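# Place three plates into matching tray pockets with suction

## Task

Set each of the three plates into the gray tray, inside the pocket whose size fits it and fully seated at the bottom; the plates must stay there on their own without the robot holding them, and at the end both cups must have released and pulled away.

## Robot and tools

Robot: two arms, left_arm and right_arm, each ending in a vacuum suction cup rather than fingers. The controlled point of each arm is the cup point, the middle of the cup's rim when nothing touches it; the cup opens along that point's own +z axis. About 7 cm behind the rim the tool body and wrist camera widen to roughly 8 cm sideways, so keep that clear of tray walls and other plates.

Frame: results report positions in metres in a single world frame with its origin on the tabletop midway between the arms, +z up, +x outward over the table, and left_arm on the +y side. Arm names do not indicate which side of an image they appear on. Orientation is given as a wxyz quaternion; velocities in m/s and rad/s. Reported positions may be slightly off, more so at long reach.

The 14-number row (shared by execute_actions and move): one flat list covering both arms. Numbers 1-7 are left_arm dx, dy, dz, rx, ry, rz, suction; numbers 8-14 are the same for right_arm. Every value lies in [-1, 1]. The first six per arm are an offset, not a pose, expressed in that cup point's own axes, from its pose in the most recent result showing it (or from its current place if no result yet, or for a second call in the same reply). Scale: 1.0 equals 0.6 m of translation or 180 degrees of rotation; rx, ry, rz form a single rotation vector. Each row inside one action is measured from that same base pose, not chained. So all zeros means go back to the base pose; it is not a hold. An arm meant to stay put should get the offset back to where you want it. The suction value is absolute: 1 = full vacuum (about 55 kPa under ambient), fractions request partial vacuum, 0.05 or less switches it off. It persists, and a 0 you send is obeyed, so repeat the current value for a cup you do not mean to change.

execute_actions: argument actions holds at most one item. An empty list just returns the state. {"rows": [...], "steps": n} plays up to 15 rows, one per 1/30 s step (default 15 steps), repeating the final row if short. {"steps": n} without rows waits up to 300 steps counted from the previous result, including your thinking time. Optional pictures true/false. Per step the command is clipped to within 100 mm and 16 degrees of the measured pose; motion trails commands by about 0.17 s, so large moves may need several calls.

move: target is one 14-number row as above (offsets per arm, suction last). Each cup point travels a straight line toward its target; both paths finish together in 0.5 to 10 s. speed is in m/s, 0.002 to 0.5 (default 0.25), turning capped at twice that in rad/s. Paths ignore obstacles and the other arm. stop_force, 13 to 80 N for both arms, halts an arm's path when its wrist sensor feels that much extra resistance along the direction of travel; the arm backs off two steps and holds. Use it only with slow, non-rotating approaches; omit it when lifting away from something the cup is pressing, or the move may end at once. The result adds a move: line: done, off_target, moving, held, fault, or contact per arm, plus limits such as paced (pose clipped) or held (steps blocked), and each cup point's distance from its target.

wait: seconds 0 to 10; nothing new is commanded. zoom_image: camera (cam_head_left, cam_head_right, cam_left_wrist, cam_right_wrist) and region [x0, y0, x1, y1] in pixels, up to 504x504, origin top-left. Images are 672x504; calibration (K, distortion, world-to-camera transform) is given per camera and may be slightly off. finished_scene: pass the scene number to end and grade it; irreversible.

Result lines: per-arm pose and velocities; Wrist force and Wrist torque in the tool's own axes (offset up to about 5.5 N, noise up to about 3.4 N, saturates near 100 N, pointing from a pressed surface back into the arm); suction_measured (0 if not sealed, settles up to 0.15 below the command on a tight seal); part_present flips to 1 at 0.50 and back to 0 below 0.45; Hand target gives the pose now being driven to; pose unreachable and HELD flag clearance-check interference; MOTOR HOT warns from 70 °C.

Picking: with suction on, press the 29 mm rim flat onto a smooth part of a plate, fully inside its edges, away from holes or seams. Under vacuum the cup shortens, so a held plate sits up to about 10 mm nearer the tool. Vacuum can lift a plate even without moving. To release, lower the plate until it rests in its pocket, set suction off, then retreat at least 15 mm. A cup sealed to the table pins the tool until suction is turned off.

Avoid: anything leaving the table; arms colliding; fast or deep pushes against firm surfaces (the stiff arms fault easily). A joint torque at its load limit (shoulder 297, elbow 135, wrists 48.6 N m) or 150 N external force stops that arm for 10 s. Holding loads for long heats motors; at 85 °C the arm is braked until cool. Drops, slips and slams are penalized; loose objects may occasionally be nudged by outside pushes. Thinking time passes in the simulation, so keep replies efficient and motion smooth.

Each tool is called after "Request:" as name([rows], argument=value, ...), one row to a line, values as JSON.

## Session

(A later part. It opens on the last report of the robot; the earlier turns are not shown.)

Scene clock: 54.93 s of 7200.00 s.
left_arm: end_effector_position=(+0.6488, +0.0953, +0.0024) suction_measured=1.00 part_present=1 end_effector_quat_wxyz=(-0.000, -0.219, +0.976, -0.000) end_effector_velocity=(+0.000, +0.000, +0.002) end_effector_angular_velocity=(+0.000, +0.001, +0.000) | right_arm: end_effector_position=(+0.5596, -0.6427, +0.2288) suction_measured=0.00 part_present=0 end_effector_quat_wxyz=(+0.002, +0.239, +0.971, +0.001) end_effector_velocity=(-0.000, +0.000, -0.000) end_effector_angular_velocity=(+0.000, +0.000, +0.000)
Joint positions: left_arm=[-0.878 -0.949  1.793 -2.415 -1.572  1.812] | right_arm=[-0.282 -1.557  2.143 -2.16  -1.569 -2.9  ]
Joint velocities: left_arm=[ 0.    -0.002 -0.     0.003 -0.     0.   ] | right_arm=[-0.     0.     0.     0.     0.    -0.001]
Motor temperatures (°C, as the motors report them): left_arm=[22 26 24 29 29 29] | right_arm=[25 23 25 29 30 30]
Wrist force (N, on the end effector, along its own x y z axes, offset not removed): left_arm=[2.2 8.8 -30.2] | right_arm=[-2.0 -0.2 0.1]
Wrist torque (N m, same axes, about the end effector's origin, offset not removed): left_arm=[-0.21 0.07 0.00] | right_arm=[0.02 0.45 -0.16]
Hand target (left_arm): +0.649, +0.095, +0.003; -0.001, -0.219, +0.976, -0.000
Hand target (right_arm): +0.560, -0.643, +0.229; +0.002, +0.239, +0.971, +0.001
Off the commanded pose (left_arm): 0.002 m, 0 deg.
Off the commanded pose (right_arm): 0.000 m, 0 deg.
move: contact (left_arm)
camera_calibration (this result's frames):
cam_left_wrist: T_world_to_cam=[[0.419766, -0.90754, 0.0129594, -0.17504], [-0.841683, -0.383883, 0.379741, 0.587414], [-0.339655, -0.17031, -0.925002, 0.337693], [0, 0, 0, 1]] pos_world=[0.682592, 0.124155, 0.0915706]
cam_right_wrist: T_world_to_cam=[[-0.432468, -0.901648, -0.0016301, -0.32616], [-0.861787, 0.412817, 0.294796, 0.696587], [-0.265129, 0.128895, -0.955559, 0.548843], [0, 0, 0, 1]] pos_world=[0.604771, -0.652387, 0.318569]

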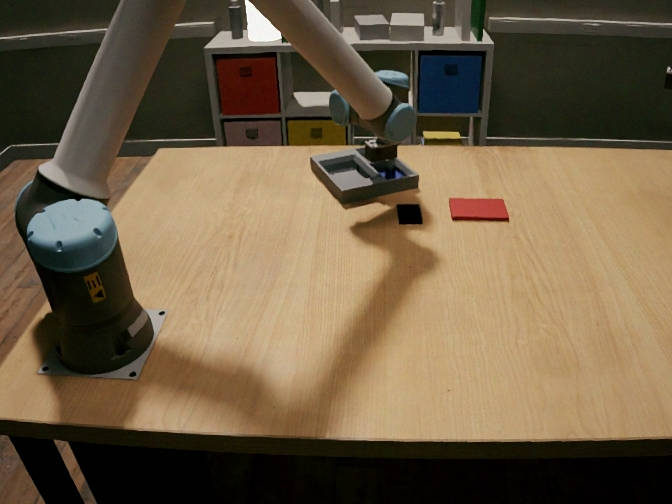

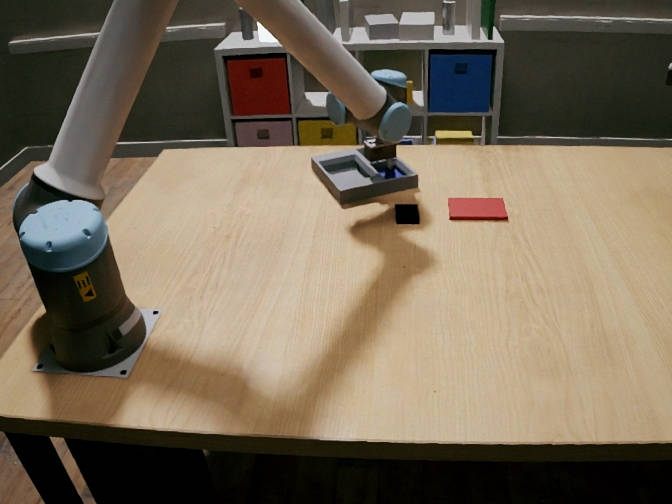

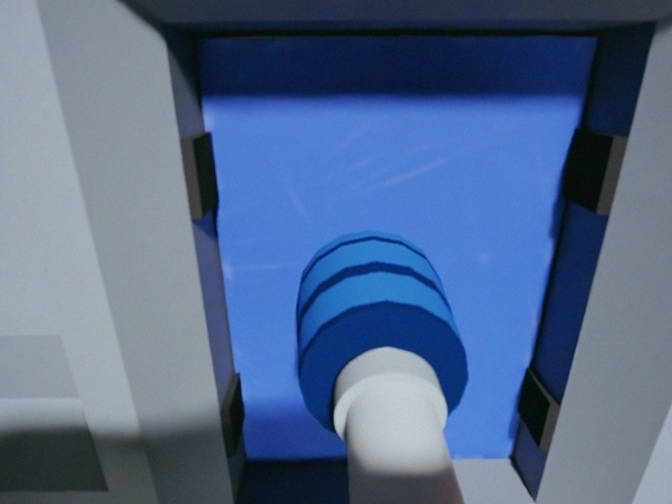

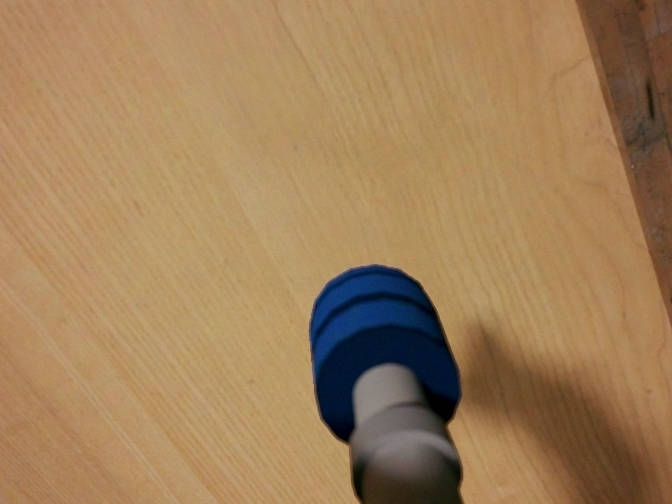

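Request:
execute_actions([
  {"rows":[[0,0,-0.002,0,0,0,0,0,0,0,0,0,0,0]],"steps":6},
], pictures=false)

Request:
move(target=[0,0,-0.11,0,0,0,0,0,0,0,0,0,0,0], speed=0.15)

Request:
move(target=[0.3125,0.0752,0,0,0,0.126,0,0,0,0,0,0,0,0], speed=0.3)

Scene clock: 58.30 s of 7200.00 s.
left_arm: end_effector_position=(+0.6488, +0.0953, +0.0033) suction_measured=0.00 part_present=0 end_effector_quat_wxyz=(-0.000, -0.219, +0.976, -0.000) end_effector_velocity=(+0.000, +0.001, +0.002) end_effector_angular_velocity=(+0.001, +0.001, +0.001) | right_arm: end_effector_position=(+0.5596, -0.6427, +0.2288) suction_measured=0.00 part_present=0 end_effector_quat_wxyz=(+0.002, +0.239, +0.971, +0.001) end_effector_velocity=(-0.001, +0.000, -0.001) end_effector_angular_velocity=(+0.002, +0.001, +0.000)
Joint positions: left_arm=[-0.878 -0.95   1.793 -2.414 -1.572  1.812] | right_arm=[-0.282 -1.557  2.143 -2.16  -1.569 -2.9  ]
Joint velocities: left_arm=[ 0.001 -0.003 -0.     0.004 -0.    -0.   ] | right_arm=[-0.    -0.     0.001 -0.     0.002 -0.   ]
Motor temperatures (°C, as the motors report them): left_arm=[22 26 24 29 29 29] | right_arm=[25 23 25 29 30 30]
Wrist force (N, on the end effector, along its own x y z axes, offset not removed): left_arm=[-1.7 -1.0 -7.2] | right_arm=[-3.7 0.5 2.4]
Wrist torque (N m, same axes, about the end effector's origin, offset not removed): left_arm=[-0.03 0.09 -0.08] | right_arm=[0.17 0.68 -0.12]
Hand target (left_arm): +0.649, +0.095, +0.004; -0.000, -0.219, +0.976, -0.000
Hand target (right_arm): +0.560, -0.643, +0.229; +0.002, +0.239, +0.971, +0.001
Off the commanded pose (left_arm): 0.000 m, 0 deg.
Off the commanded pose (right_arm): 0.000 m, 0 deg.
Steps of this call (steps 1 to 90: nothing new was sent; then 0.17 s passed at rest; steps 91 to 96: all 6 steps of this action). Readings (end_effector_position | what the end effector reports):
91: left_arm (+0.6487, +0.0953, +0.0027) | right_arm (+0.5596, -0.6427, +0.2288) | left_arm suction_measured=0.08 part_present=0 | right_arm suction_measured=0.00 part_present=0
92: left_arm (+0.6488, +0.0953, +0.0028) | right_arm (+0.5596, -0.6427, +0.2288) | left_arm suction_measured=0.00 part_present=0 | right_arm suction_measured=0.00 part_present=0
94: left_arm (+0.6488, +0.0953, +0.0031) | right_arm (+0.5596, -0.6427, +0.2288) | left_arm suction_measured=0.00 part_present=0 | right_arm suction_measured=0.00 part_present=0
96: the state above

Scene clock: 59.50 s of 7200.00 s.
left_arm: end_effector_position=(+0.6487, +0.0954, +0.0693) suction_measured=0.00 part_present=0 end_effector_quat_wxyz=(-0.000, -0.219, +0.976, -0.000) end_effector_velocity=(-0.000, -0.001, +0.003) end_effector_angular_velocity=(-0.001, +0.001, -0.001) | right_arm: end_effector_position=(+0.5596, -0.6427, +0.2288) suction_measured=0.00 part_present=0 end_effector_quat_wxyz=(+0.002, +0.239, +0.971, +0.001) end_effector_velocity=(+0.001, +0.000, +0.001) end_effector_angular_velocity=(+0.000, -0.002, +0.000)
Joint positions: left_arm=[-0.878 -1.028  1.772 -2.315 -1.572  1.812] | right_arm=[-0.282 -1.557  2.143 -2.16  -1.569 -2.9  ]
Joint velocities: left_arm=[-0.001 -0.003 -0.001  0.004 -0.001  0.   ] | right_arm=[ 0.    -0.    -0.001 -0.001  0.001 -0.   ]
Motor temperatures (°C, as the motors report them): left_arm=[22 26 24 29 29 29] | right_arm=[25 23 25 29 30 30]
Wrist force (N, on the end effector, along its own x y z axes, offset not removed): left_arm=[-1.5 -1.8 -0.4] | right_arm=[-0.9 0.3 1.3]
Wrist torque (N m, same axes, about the end effector's origin, offset not removed): left_arm=[-0.02 0.25 0.07] | right_arm=[0.10 0.31 -0.15]
Hand target (left_arm): +0.649, +0.095, +0.070; -0.000, -0.219, +0.976, -0.000
Hand target (right_arm): +0.560, -0.643, +0.229; +0.002, +0.239, +0.971, +0.001
Off the commanded pose (left_arm): 0.000 m, 0 deg.
Off the commanded pose (right_arm): 0.000 m, 0 deg.
move: done
camera_calibration (this result's frames):
cam_left_wrist: T_world_to_cam=[[0.419707, -0.907568, 0.0129131, -0.175806], [-0.841701, -0.383844, 0.37974, 0.561995], [-0.339683, -0.170249, -0.925003, 0.399616], [0, 0, 0, 1]] pos_world=[0.682562, 0.124197, 0.158504]
cam_right_wrist: T_world_to_cam=[[-0.432468, -0.901648, -0.00163013, -0.32616], [-0.861787, 0.412817, 0.294796, 0.696588], [-0.265129, 0.128895, -0.955559, 0.548843], [0, 0, 0, 1]] pos_world=[0.604771, -0.652387, 0.318569]

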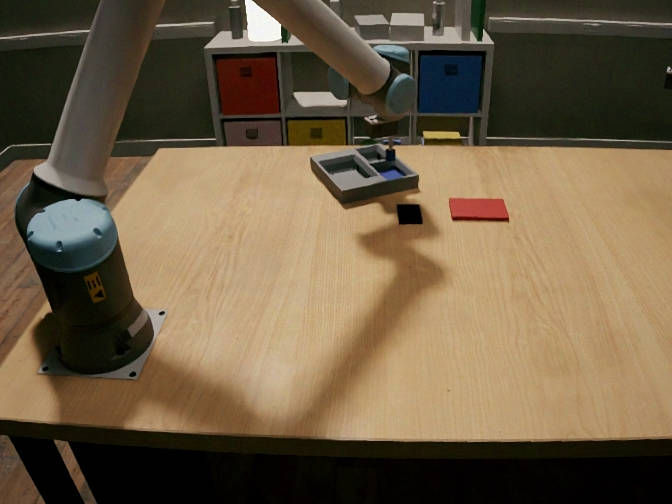

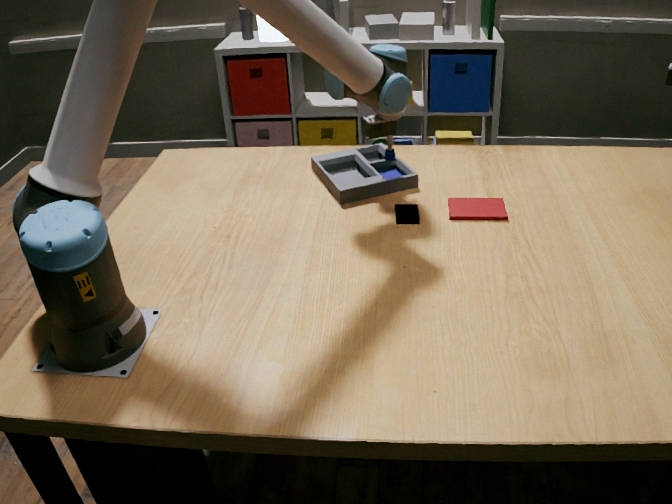

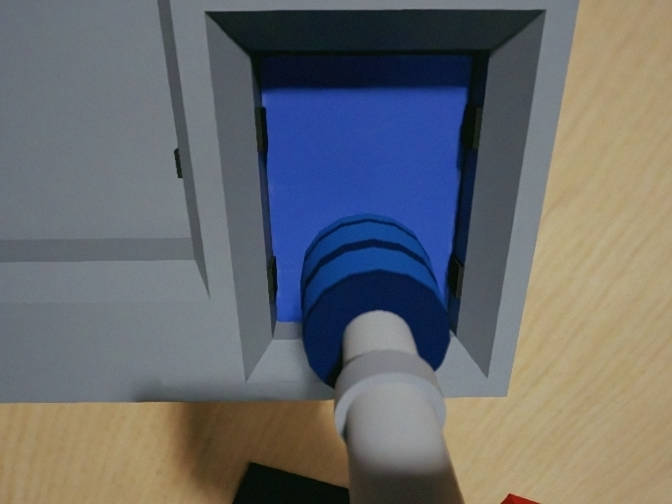

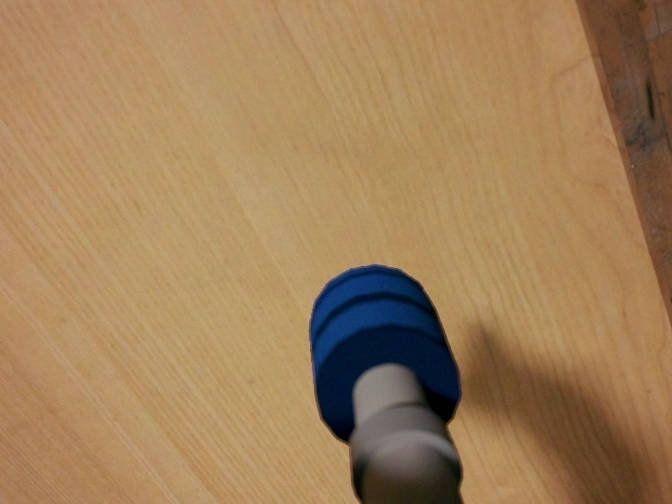

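Scene clock: 60.83 s of 7200.00 s.
left_arm: end_effector_position=(+0.4601, +0.0561, +0.0693) suction_measured=0.00 part_present=0 end_effector_quat_wxyz=(-0.000, -0.023, +1.000, -0.000) end_effector_velocity=(-0.002, -0.001, -0.000) end_effector_angular_velocity=(+0.000, +0.000, -0.004) | right_arm: end_effector_position=(+0.5596, -0.6427, +0.2288) suction_measured=0.00 part_present=0 end_effector_quat_wxyz=(+0.002, +0.239, +0.971, +0.001) end_effector_velocity=(+0.000, +0.000, +0.000) end_effector_angular_velocity=(+0.000, -0.001, +0.000)
Joint positions: left_arm=[-1.103 -1.16   1.996 -2.407 -1.572  1.983] | right_arm=[-0.282 -1.557  2.143 -2.16  -1.569 -2.9  ]
Joint velocities: left_arm=[-0.003 -0.001  0.002 -0.001  0.     0.001] | right_arm=[ 0.     0.    -0.001 -0.     0.    -0.   ]
Motor temperatures (°C, as the motors report them): left_arm=[22 26 24 29 29 29] | right_arm=[25 23 25 29 30 30]
Wrist force (N, on the end effector, along its own x y z axes, offset not removed): left_arm=[-3.3 0.5 -0.5] | right_arm=[0.1 2.4 0.0]
Wrist torque (N m, same axes, about the end effector's origin, offset not removed): left_arm=[0.17 0.33 0.01] | right_arm=[0.39 0.12 -0.14]
Hand target (left_arm): +0.460, +0.056, +0.069; -0.000, -0.023, +1.000, -0.000
Hand target (right_arm): +0.560, -0.643, +0.229; +0.002, +0.239, +0.971, +0.001
Off the commanded pose (left_arm): 0.000 m, 0 deg.
Off the commanded pose (right_arm): 0.000 m, 0 deg.
move: done
camera_calibration (this result's frames):
cam_left_wrist: T_world_to_cam=[[0.0377007, -0.999205, 0.0129604, 0.0486876], [-0.924717, -0.0299682, 0.379475, 0.406482], [-0.378784, -0.0262911, -0.925111, 0.338724], [0, 0, 0, 1]] pos_world=[0.502348, 0.0697359, 0.158477]
cam_right_wrist: T_world_to_cam=[[-0.432468, -0.901648, -0.00163025, -0.32616], [-0.861788, 0.412817, 0.294796, 0.696587], [-0.265129, 0.128895, -0.955559, 0.548843], [0, 0, 0, 1]] pos_world=[0.604771, -0.652387, 0.318569]

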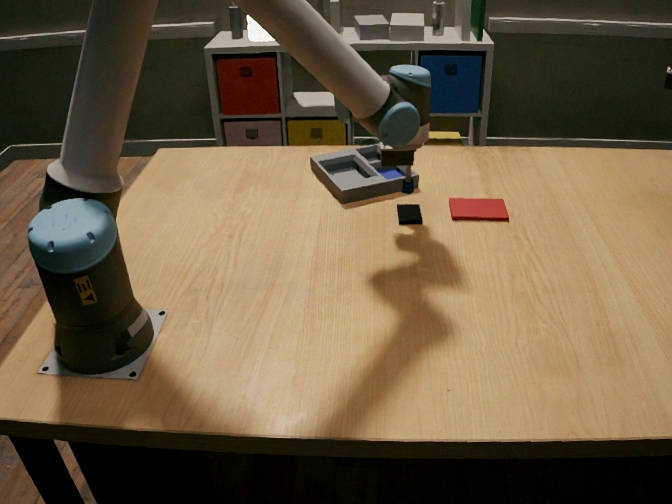

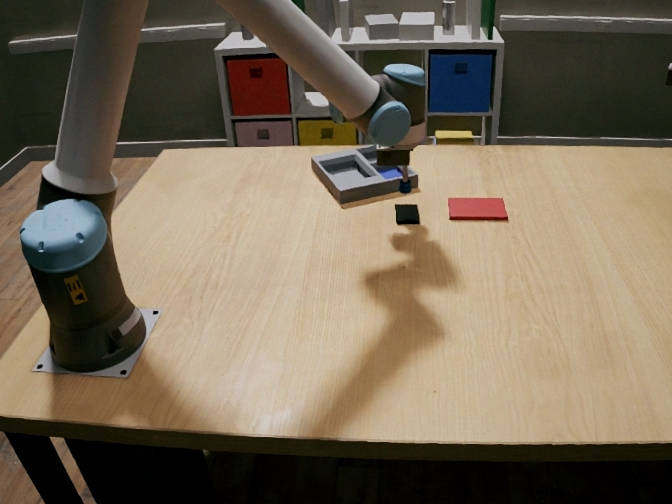

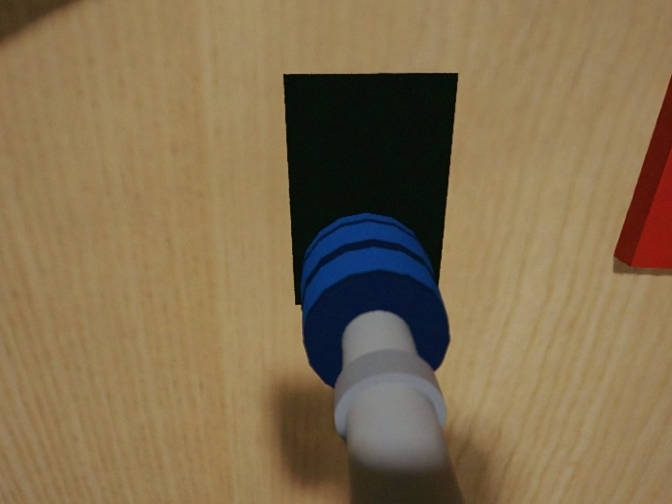

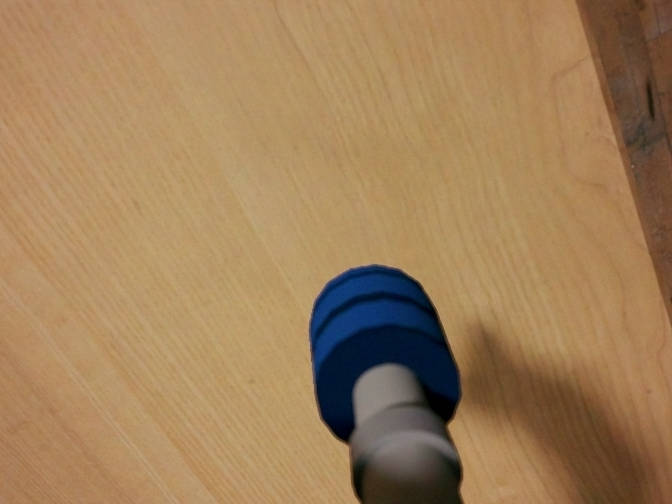

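Request:
move(target=[0,0,0.082,0,0,0,1,0,0,0,0,0,0,0], speed=0.1)

Request:
move(target=[0,0,0.019,0,0,0,1,0,0,0,0,0,0,0], speed=0.012, stop_force=15)

Request:
wait(seconds=0.4)

Request:
move(target=[0,0,-0.088,0,0,0,1,0,0,0,0,0,0,0], speed=0.1)

Request:
move(target=[-0.495,0.126,0,0,0,-0.126,1,0,0,0,0,0,0,0], speed=0.3)

Scene clock: 67.13 s of 7200.00 s.
left_arm: end_effector_position=(+0.4601, +0.0561, +0.0203) suction_measured=0.00 part_present=0 end_effector_quat_wxyz=(-0.000, -0.023, +1.000, -0.000) end_effector_velocity=(+0.000, -0.001, -0.002) end_effector_angular_velocity=(-0.002, -0.002, +0.000) | right_arm: end_effector_position=(+0.5596, -0.6427, +0.2288) suction_measured=0.00 part_present=0 end_effector_quat_wxyz=(+0.002, +0.239, +0.971, +0.001) end_effector_velocity=(-0.000, +0.000, +0.000) end_effector_angular_velocity=(+0.001, +0.000, +0.000)
Joint positions: left_arm=[-1.103 -1.092  2.013 -2.492 -1.572  1.983] | right_arm=[-0.282 -1.557  2.143 -2.16  -1.569 -2.9  ]
Joint velocities: left_arm=[-0.     0.003  0.001 -0.006  0.001 -0.   ] | right_arm=[ 0.     0.    -0.     0.001  0.001 -0.   ]
Motor temperatures (°C, as the motors report them): left_arm=[22 26 24 29 29 29] | right_arm=[25 23 25 29 30 30]
Wrist force (N, on the end effector, along its own x y z axes, offset not removed): left_arm=[-1.2 -4.6 2.1] | right_arm=[-2.6 0.0 1.8]
Wrist torque (N m, same axes, about the end effector's origin, offset not removed): left_arm=[-0.50 0.00 -0.19] | right_arm=[0.13 0.45 -0.25]
Hand target (left_arm): +0.460, +0.056, +0.020; -0.000, -0.023, +1.000, -0.000
Hand target (right_arm): +0.560, -0.643, +0.229; +0.002, +0.239, +0.971, +0.001
Off the commanded pose (left_arm): 0.000 m, 0 deg.
Off the commanded pose (right_arm): 0.000 m, 0 deg.
After step 90, 2.33 s passed at rest.
move: done
camera_calibration (this result's frames):
cam_left_wrist: T_world_to_cam=[[0.0376272, -0.999208, 0.0129564, 0.0493432], [-0.924722, -0.0299019, 0.379467, 0.425083], [-0.378779, -0.0262594, -0.925114, 0.293403], [0, 0, 0, 1]] pos_world=[0.502362, 0.0697194, 0.109487]
cam_right_wrist: T_world_to_cam=[[-0.432469, -0.901648, -0.00163013, -0.32616], [-0.861787, 0.412817, 0.294796, 0.696588], [-0.265129, 0.128895, -0.955559, 0.548843], [0, 0, 0, 1]] pos_world=[0.604771, -0.652387, 0.318569]

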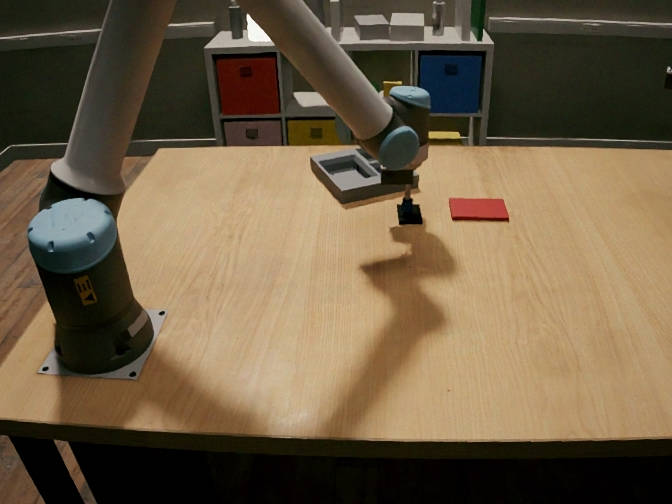

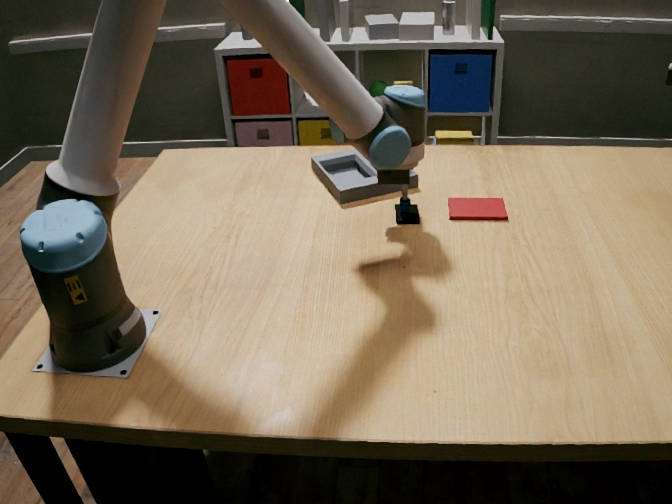

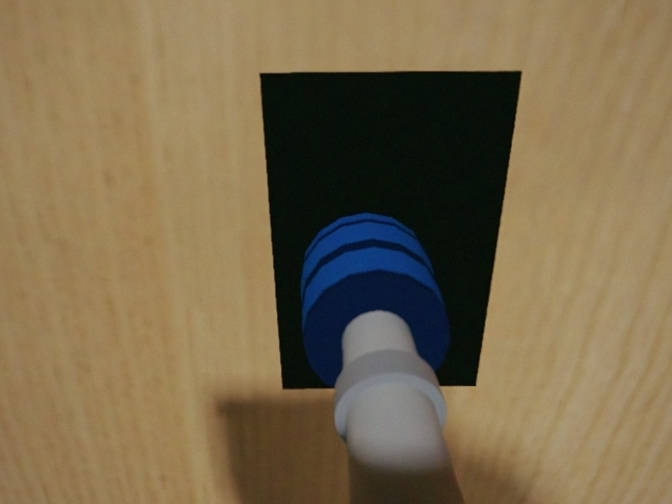

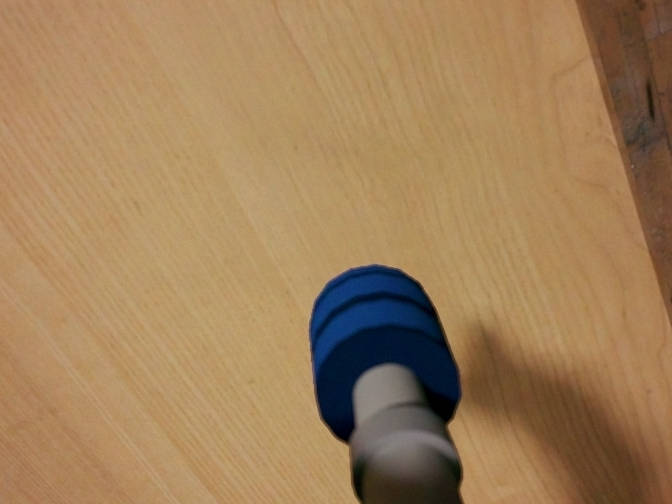

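Scene clock: 68.30 s of 7200.00 s.
left_arm: end_effector_position=(+0.4601, +0.0561, +0.0092) suction_measured=0.34 part_present=0 end_effector_quat_wxyz=(-0.000, -0.023, +1.000, -0.000) end_effector_velocity=(-0.001, +0.000, -0.004) end_effector_angular_velocity=(+0.003, +0.002, -0.000) | right_arm: end_effector_position=(+0.5596, -0.6427, +0.2288) suction_measured=0.00 part_present=0 end_effector_quat_wxyz=(+0.002, +0.239, +0.971, +0.001) end_effector_velocity=(+0.000, -0.001, +0.001) end_effector_angular_velocity=(-0.002, -0.000, -0.001)
Joint positions: left_arm=[-1.103 -1.076  2.016 -2.511 -1.572  1.983] | right_arm=[-0.282 -1.557  2.143 -2.16  -1.569 -2.9  ]
Joint velocities: left_arm=[-0.001  0.005  0.    -0.001 -0.001 -0.   ] | right_arm=[-0.     0.    -0.001  0.    -0.002  0.001]
Motor temperatures (°C, as the motors report them): left_arm=[22 26 24 29 29 29] | right_arm=[25 23 25 29 30 30]
Wrist force (N, on the end effector, along its own x y z axes, offset not removed): left_arm=[0.3 -2.1 -0.5] | right_arm=[-3.3 0.4 -0.6]
Wrist torque (N m, same axes, about the end effector's origin, offset not removed): left_arm=[-0.02 -0.23 0.07] | right_arm=[0.13 0.67 -0.20]
Hand target (left_arm): +0.460, +0.056, +0.009; -0.000, -0.023, +1.000, -0.000
Hand target (right_arm): +0.560, -0.643, +0.229; +0.002, +0.239, +0.971, +0.001
Off the commanded pose (left_arm): 0.000 m, 0 deg.
Off the commanded pose (right_arm): 0.000 m, 0 deg.
move: done
camera_calibration (this result's frames):
cam_left_wrist: T_world_to_cam=[[0.0376428, -0.999207, 0.0129412, 0.049481], [-0.924719, -0.0299219, 0.379474, 0.429311], [-0.378786, -0.0262514, -0.925112, 0.283105], [0, 0, 0, 1]] pos_world=[0.502365, 0.0697195, 0.0983514]
cam_right_wrist: T_world_to_cam=[[-0.432468, -0.901648, -0.00163006, -0.32616], [-0.861787, 0.412817, 0.294796, 0.696587], [-0.26513, 0.128895, -0.955559, 0.548843], [0, 0, 0, 1]] pos_world=[0.604771, -0.652387, 0.318569]

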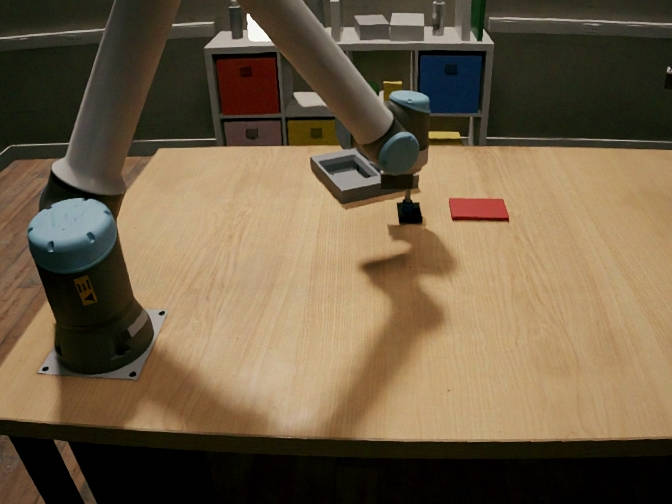

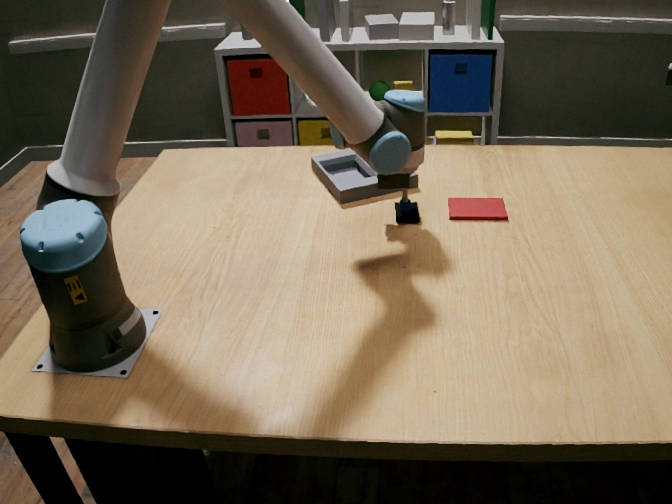

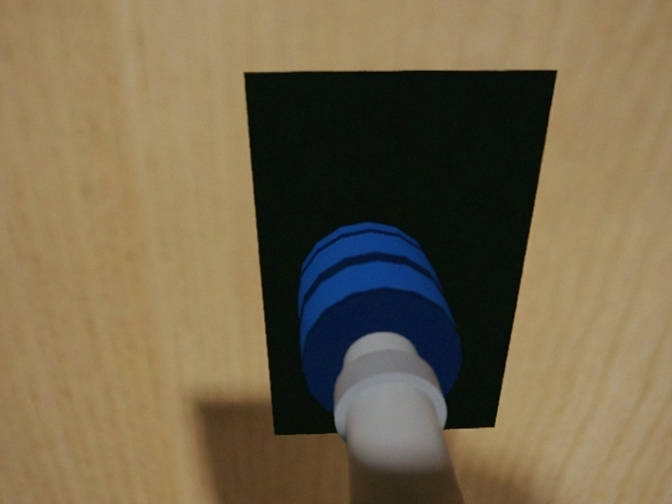

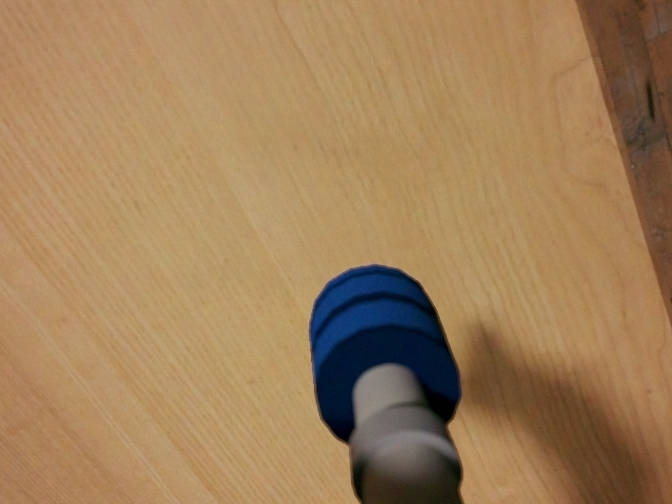

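Scene clock: 68.70 s of 7200.00 s.
left_arm: end_effector_position=(+0.4601, +0.0561, +0.0089) suction_measured=0.85 part_present=1 end_effector_quat_wxyz=(-0.000, -0.023, +1.000, -0.000) end_effector_velocity=(+0.000, -0.000, +0.000) end_effector_angular_velocity=(-0.001, -0.000, -0.000) | right_arm: end_effector_position=(+0.5596, -0.6427, +0.2288) suction_measured=0.00 part_present=0 end_effector_quat_wxyz=(+0.002, +0.239, +0.971, +0.001) end_effector_velocity=(+0.001, -0.000, +0.001) end_effector_angular_velocity=(+0.000, -0.002, -0.000)
Joint positions: left_arm=[-1.103 -1.075  2.016 -2.512 -1.572  1.983] | right_arm=[-0.282 -1.557  2.143 -2.16  -1.569 -2.9  ]
Joint velocities: left_arm=[ 0.    -0.001  0.    -0.     0.     0.   ] | right_arm=[ 0.     0.    -0.002 -0.     0.001  0.   ]
Motor temperatures (°C, as the motors report them): left_arm=[22 26 24 29 29 29] | right_arm=[25 23 25 29 30 30]
Wrist force (N, on the end effector, along its own x y z axes, offset not removed): left_arm=[-3.2 -3.9 -1.5] | right_arm=[-1.1 1.1 1.1]
Wrist torque (N m, same axes, about the end effector's origin, offset not removed): left_arm=[-0.51 0.25 -0.07] | right_arm=[0.24 0.32 -0.13]
Hand target (left_arm): +0.460, +0.056, +0.009; -0.000, -0.023, +1.000, -0.000
Hand target (right_arm): +0.560, -0.643, +0.229; +0.002, +0.239, +0.971, +0.001
Off the commanded pose (left_arm): 0.000 m, 0 deg.
Off the commanded pose (right_arm): 0.000 m, 0 deg.
Steps of this call (steps 1 to 12: nothing new was sent). Readings (end_effector_position | what the end effector reports):
1: left_arm (+0.4601, +0.0561, +0.0091) | right_arm (+0.5596, -0.6427, +0.2288) | left_arm suction_measured=0.39 part_present=0 | right_arm suction_measured=0.00 part_present=0
2: left_arm (+0.4601, +0.0561, +0.0091) | right_arm (+0.5596, -0.6427, +0.2288) | left_arm suction_measured=0.43 part_present=0 | right_arm suction_measured=0.00 part_present=0
4: left_arm (+0.4601, +0.0561, +0.0090) | right_arm (+0.5596, -0.6427, +0.2288) | left_arm suction_measured=0.51 part_present=1 | right_arm suction_measured=0.00 part_present=0
8: left_arm (+0.4601, +0.0561, +0.0089) | right_arm (+0.5596, -0.6427, +0.2288) | left_arm suction_measured=0.73 part_present=1 | right_arm suction_measured=0.00 part_present=0
12: the state above
camera_calibration (this result's frames):
cam_left_wrist: T_world_to_cam=[[0.0376427, -0.999207, 0.0129554, 0.0494794], [-0.924721, -0.0299165, 0.379468, 0.429414], [-0.378779, -0.0262643, -0.925114, 0.282858], [0, 0, 0, 1]] pos_world=[0.502367, 0.0697158, 0.098086]
cam_right_wrist: T_world_to_cam=[[-0.432468, -0.901648, -0.00163007, -0.32616], [-0.861787, 0.412817, 0.294796, 0.696588], [-0.265129, 0.128895, -0.955559, 0.548843], [0, 0, 0, 1]] pos_world=[0.604771, -0.652387, 0.318569]

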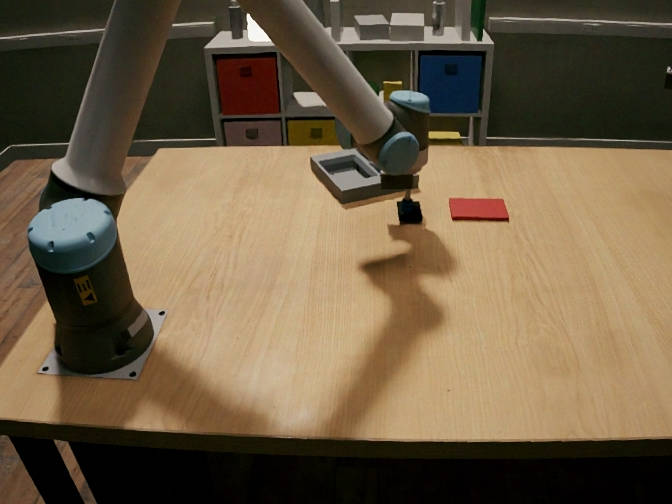

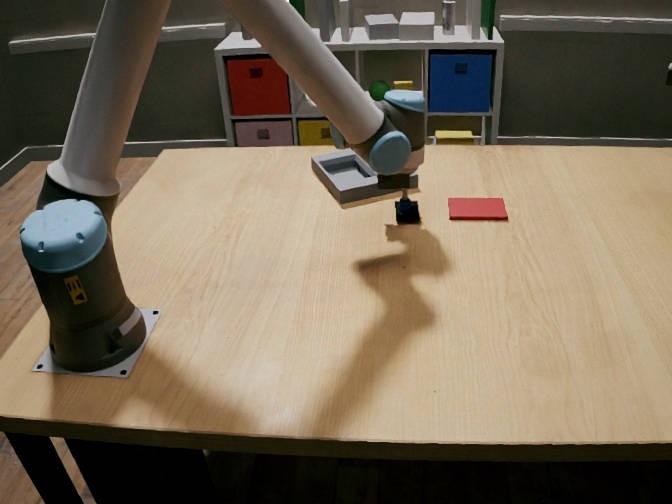

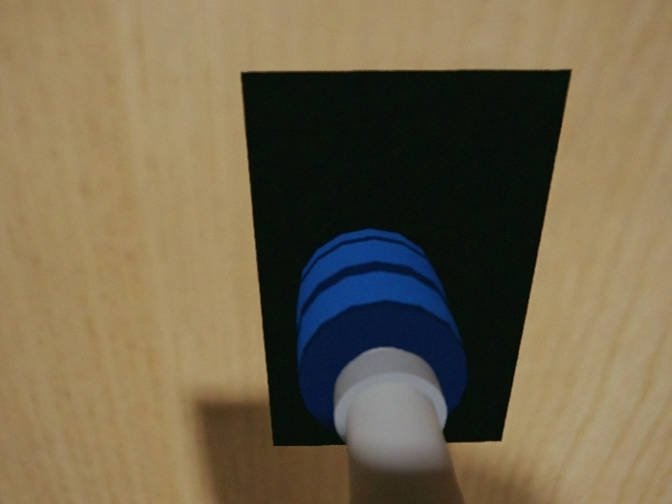

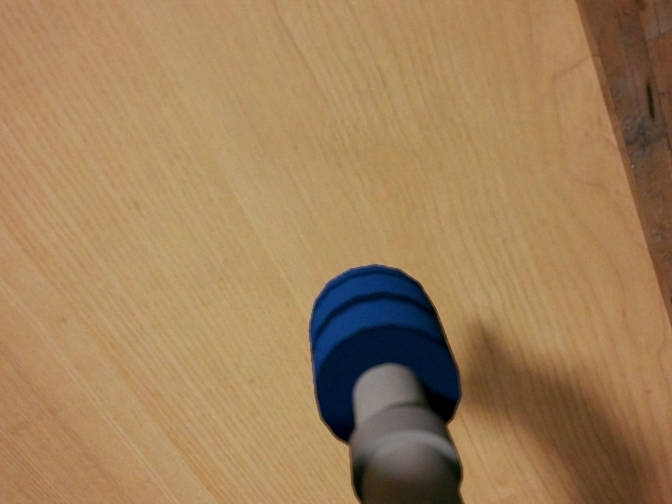

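Scene clock: 69.73 s of 7200.00 s.
left_arm: end_effector_position=(+0.4601, +0.0562, +0.0615) suction_measured=1.00 part_present=1 end_effector_quat_wxyz=(-0.000, -0.023, +1.000, -0.000) end_effector_velocity=(+0.000, -0.000, +0.002) end_effector_angular_velocity=(+0.000, -0.001, +0.000) | right_arm: end_effector_position=(+0.5596, -0.6427, +0.2288) suction_measured=0.00 part_present=0 end_effector_quat_wxyz=(+0.002, +0.239, +0.971, +0.001) end_effector_velocity=(+0.001, -0.000, +0.001) end_effector_angular_velocity=(+0.000, -0.002, +0.000)
Joint positions: left_arm=[-1.103 -1.149  1.999 -2.421 -1.572  1.983] | right_arm=[-0.282 -1.557  2.143 -2.16  -1.569 -2.9  ]
Joint velocities: left_arm=[-0.    -0.002 -0.001  0.003  0.001 -0.   ] | right_arm=[-0.    -0.    -0.002 -0.     0.001 -0.   ]
Motor temperatures (°C, as the motors report them): left_arm=[22 26 24 29 29 29] | right_arm=[25 23 25 29 30 30]
Wrist force (N, on the end effector, along its own x y z axes, offset not removed): left_arm=[-1.6 -0.8 -1.4] | right_arm=[-3.1 0.6 1.5]
Wrist torque (N m, same axes, about the end effector's origin, offset not removed): left_arm=[-0.05 0.12 -0.12] | right_arm=[0.18 0.54 -0.19]
Hand target (left_arm): +0.460, +0.056, +0.062; -0.000, -0.023, +1.000, -0.000
Hand target (right_arm): +0.560, -0.643, +0.229; +0.002, +0.239, +0.971, +0.001
Off the commanded pose (left_arm): 0.000 m, 0 deg.
Off the commanded pose (right_arm): 0.000 m, 0 deg.
move: done
camera_calibration (this result's frames):
cam_left_wrist: T_world_to_cam=[[0.0376819, -0.999206, 0.0129554, 0.0488317], [-0.92472, -0.0299528, 0.379468, 0.40946], [-0.378778, -0.0262791, -0.925114, 0.331532], [0, 0, 0, 1]] pos_world=[0.502373, 0.0697698, 0.150695]
cam_right_wrist: T_world_to_cam=[[-0.432468, -0.901648, -0.0016302, -0.32616], [-0.861787, 0.412817, 0.294796, 0.696587], [-0.265129, 0.128895, -0.955559, 0.548843], [0, 0, 0, 1]] pos_world=[0.604771, -0.652387, 0.318569]

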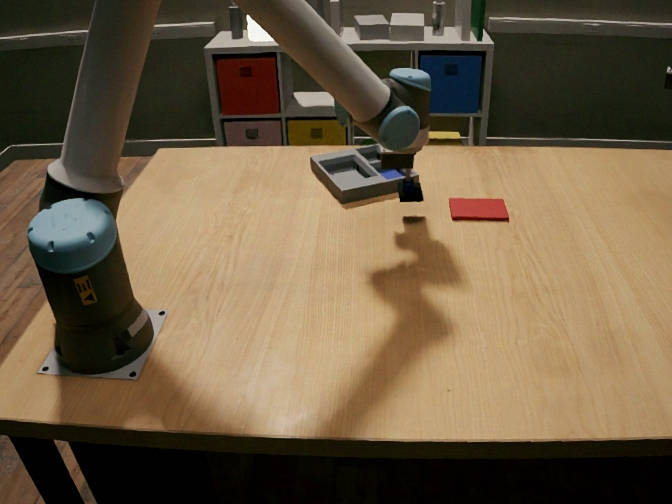

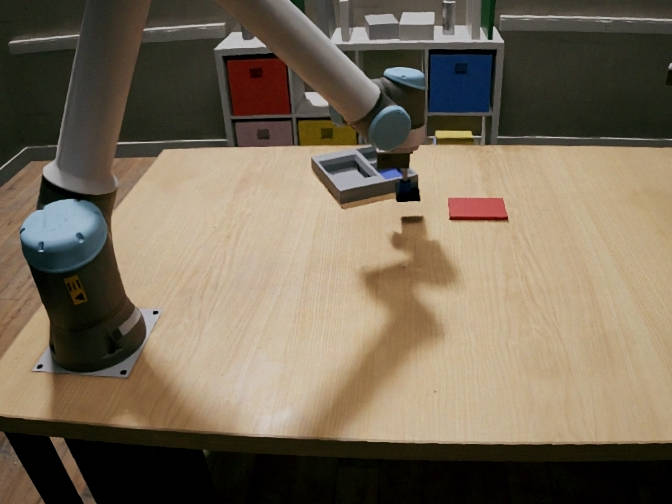

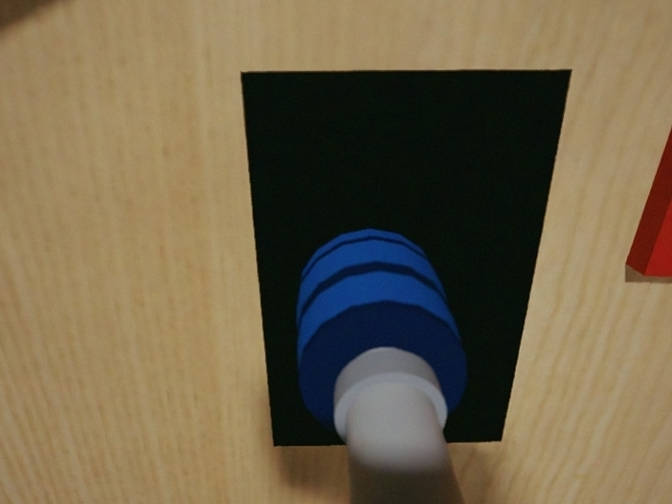

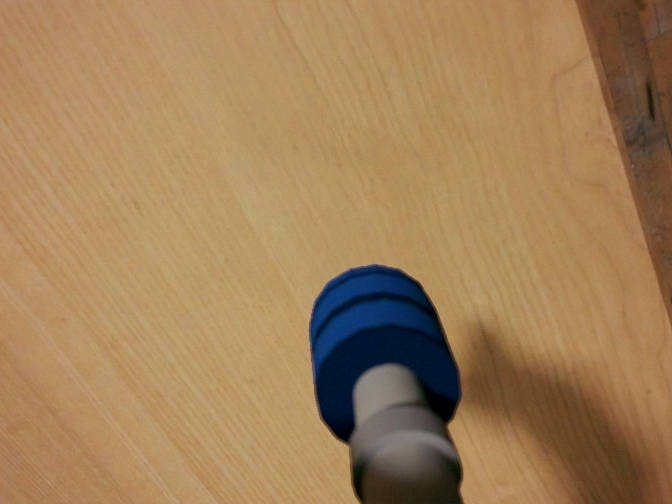

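Scene clock: 71.43 s of 7200.00 s.
left_arm: end_effector_position=(+0.7532, +0.1453, +0.0616) suction_measured=1.00 part_present=1 end_effector_quat_wxyz=(-0.000, -0.219, +0.976, -0.001) end_effector_velocity=(+0.002, +0.000, +0.001) end_effector_angular_velocity=(+0.001, +0.000, +0.002) | right_arm: end_effector_position=(+0.5596, -0.6427, +0.2288) suction_measured=0.00 part_present=0 end_effector_quat_wxyz=(+0.002, +0.239, +0.971, +0.001) end_effector_velocity=(+0.000, +0.000, +0.000) end_effector_angular_velocity=(+0.001, -0.000, +0.000)
Joint positions: left_arm=[-0.753 -0.95   1.652 -2.272 -1.572  1.937] | right_arm=[-0.282 -1.557  2.143 -2.16  -1.569 -2.9  ]
Joint velocities: left_arm=[ 0.002  0.001 -0.004  0.004  0.001 -0.001] | right_arm=[-0.    -0.    -0.     0.     0.001 -0.001]
Motor temperatures (°C, as the motors report them): left_arm=[22 26 24 29 29 29] | right_arm=[25 23 25 29 30 30]
Wrist force (N, on the end effector, along its own x y z axes, offset not removed): left_arm=[-1.9 -2.2 -2.9] | right_arm=[-1.5 2.3 -0.5]
Wrist torque (N m, same axes, about the end effector's origin, offset not removed): left_arm=[-0.23 0.15 -0.11] | right_arm=[0.35 0.31 -0.15]
Hand target (left_arm): +0.753, +0.145, +0.062; -0.000, -0.219, +0.976, -0.001
Hand target (right_arm): +0.560, -0.643, +0.229; +0.002, +0.239, +0.971, +0.001
Off the commanded pose (left_arm): 0.000 m, 0 deg.
Off the commanded pose (right_arm): 0.000 m, 0 deg.
move: done
camera_calibration (this result's frames):
cam_left_wrist: T_world_to_cam=[[0.419815, -0.907515, 0.0130937, -0.17437], [-0.841686, -0.383883, 0.379735, 0.672047], [-0.339589, -0.170439, -0.925003, 0.436358], [0, 0, 0, 1]] pos_world=[0.787038, 0.174116, 0.150715]
cam_right_wrist: T_world_to_cam=[[-0.432468, -0.901648, -0.00163003, -0.32616], [-0.861787, 0.412817, 0.294796, 0.696588], [-0.265129, 0.128895, -0.955559, 0.548843], [0, 0, 0, 1]] pos_world=[0.604771, -0.652387, 0.318569]

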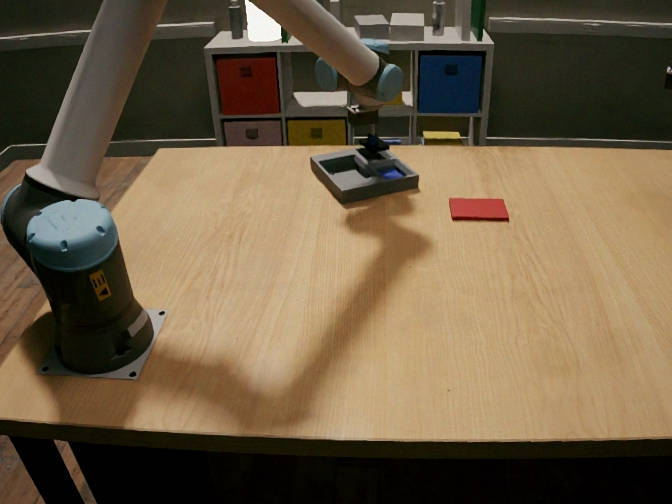

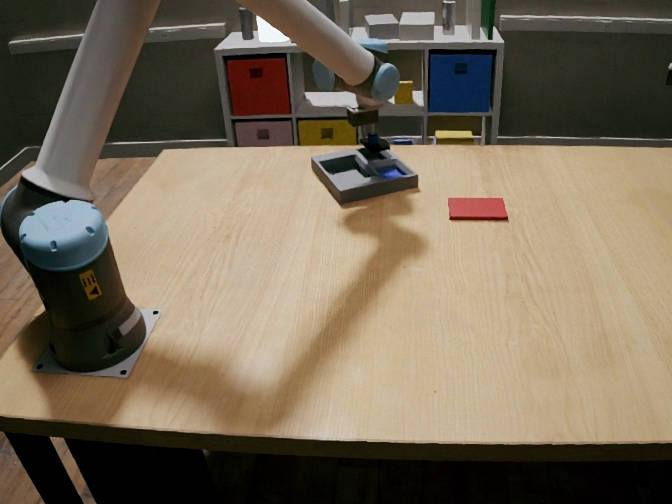

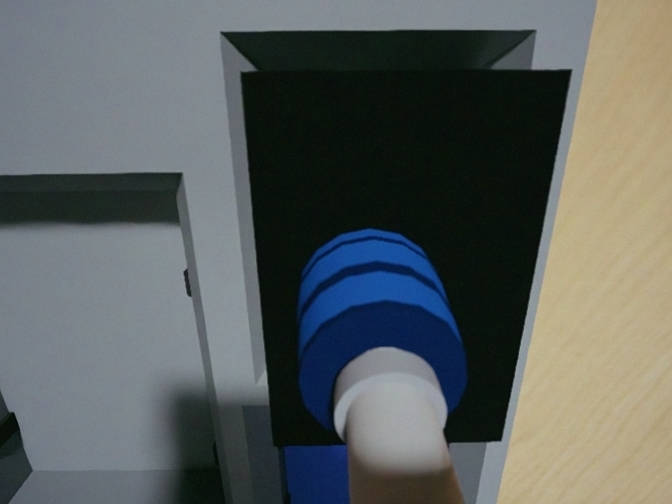

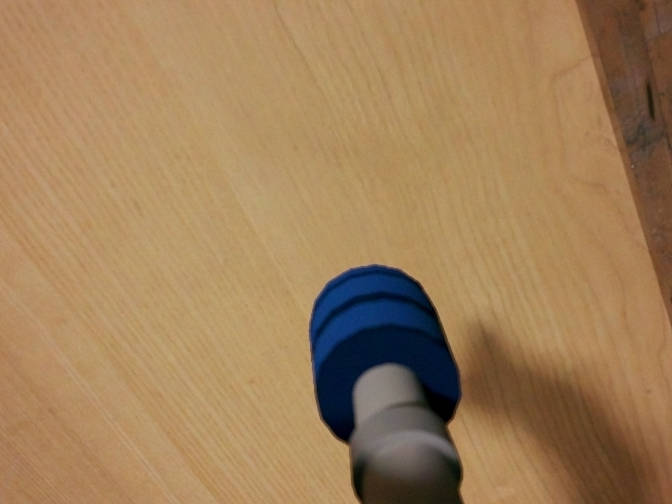

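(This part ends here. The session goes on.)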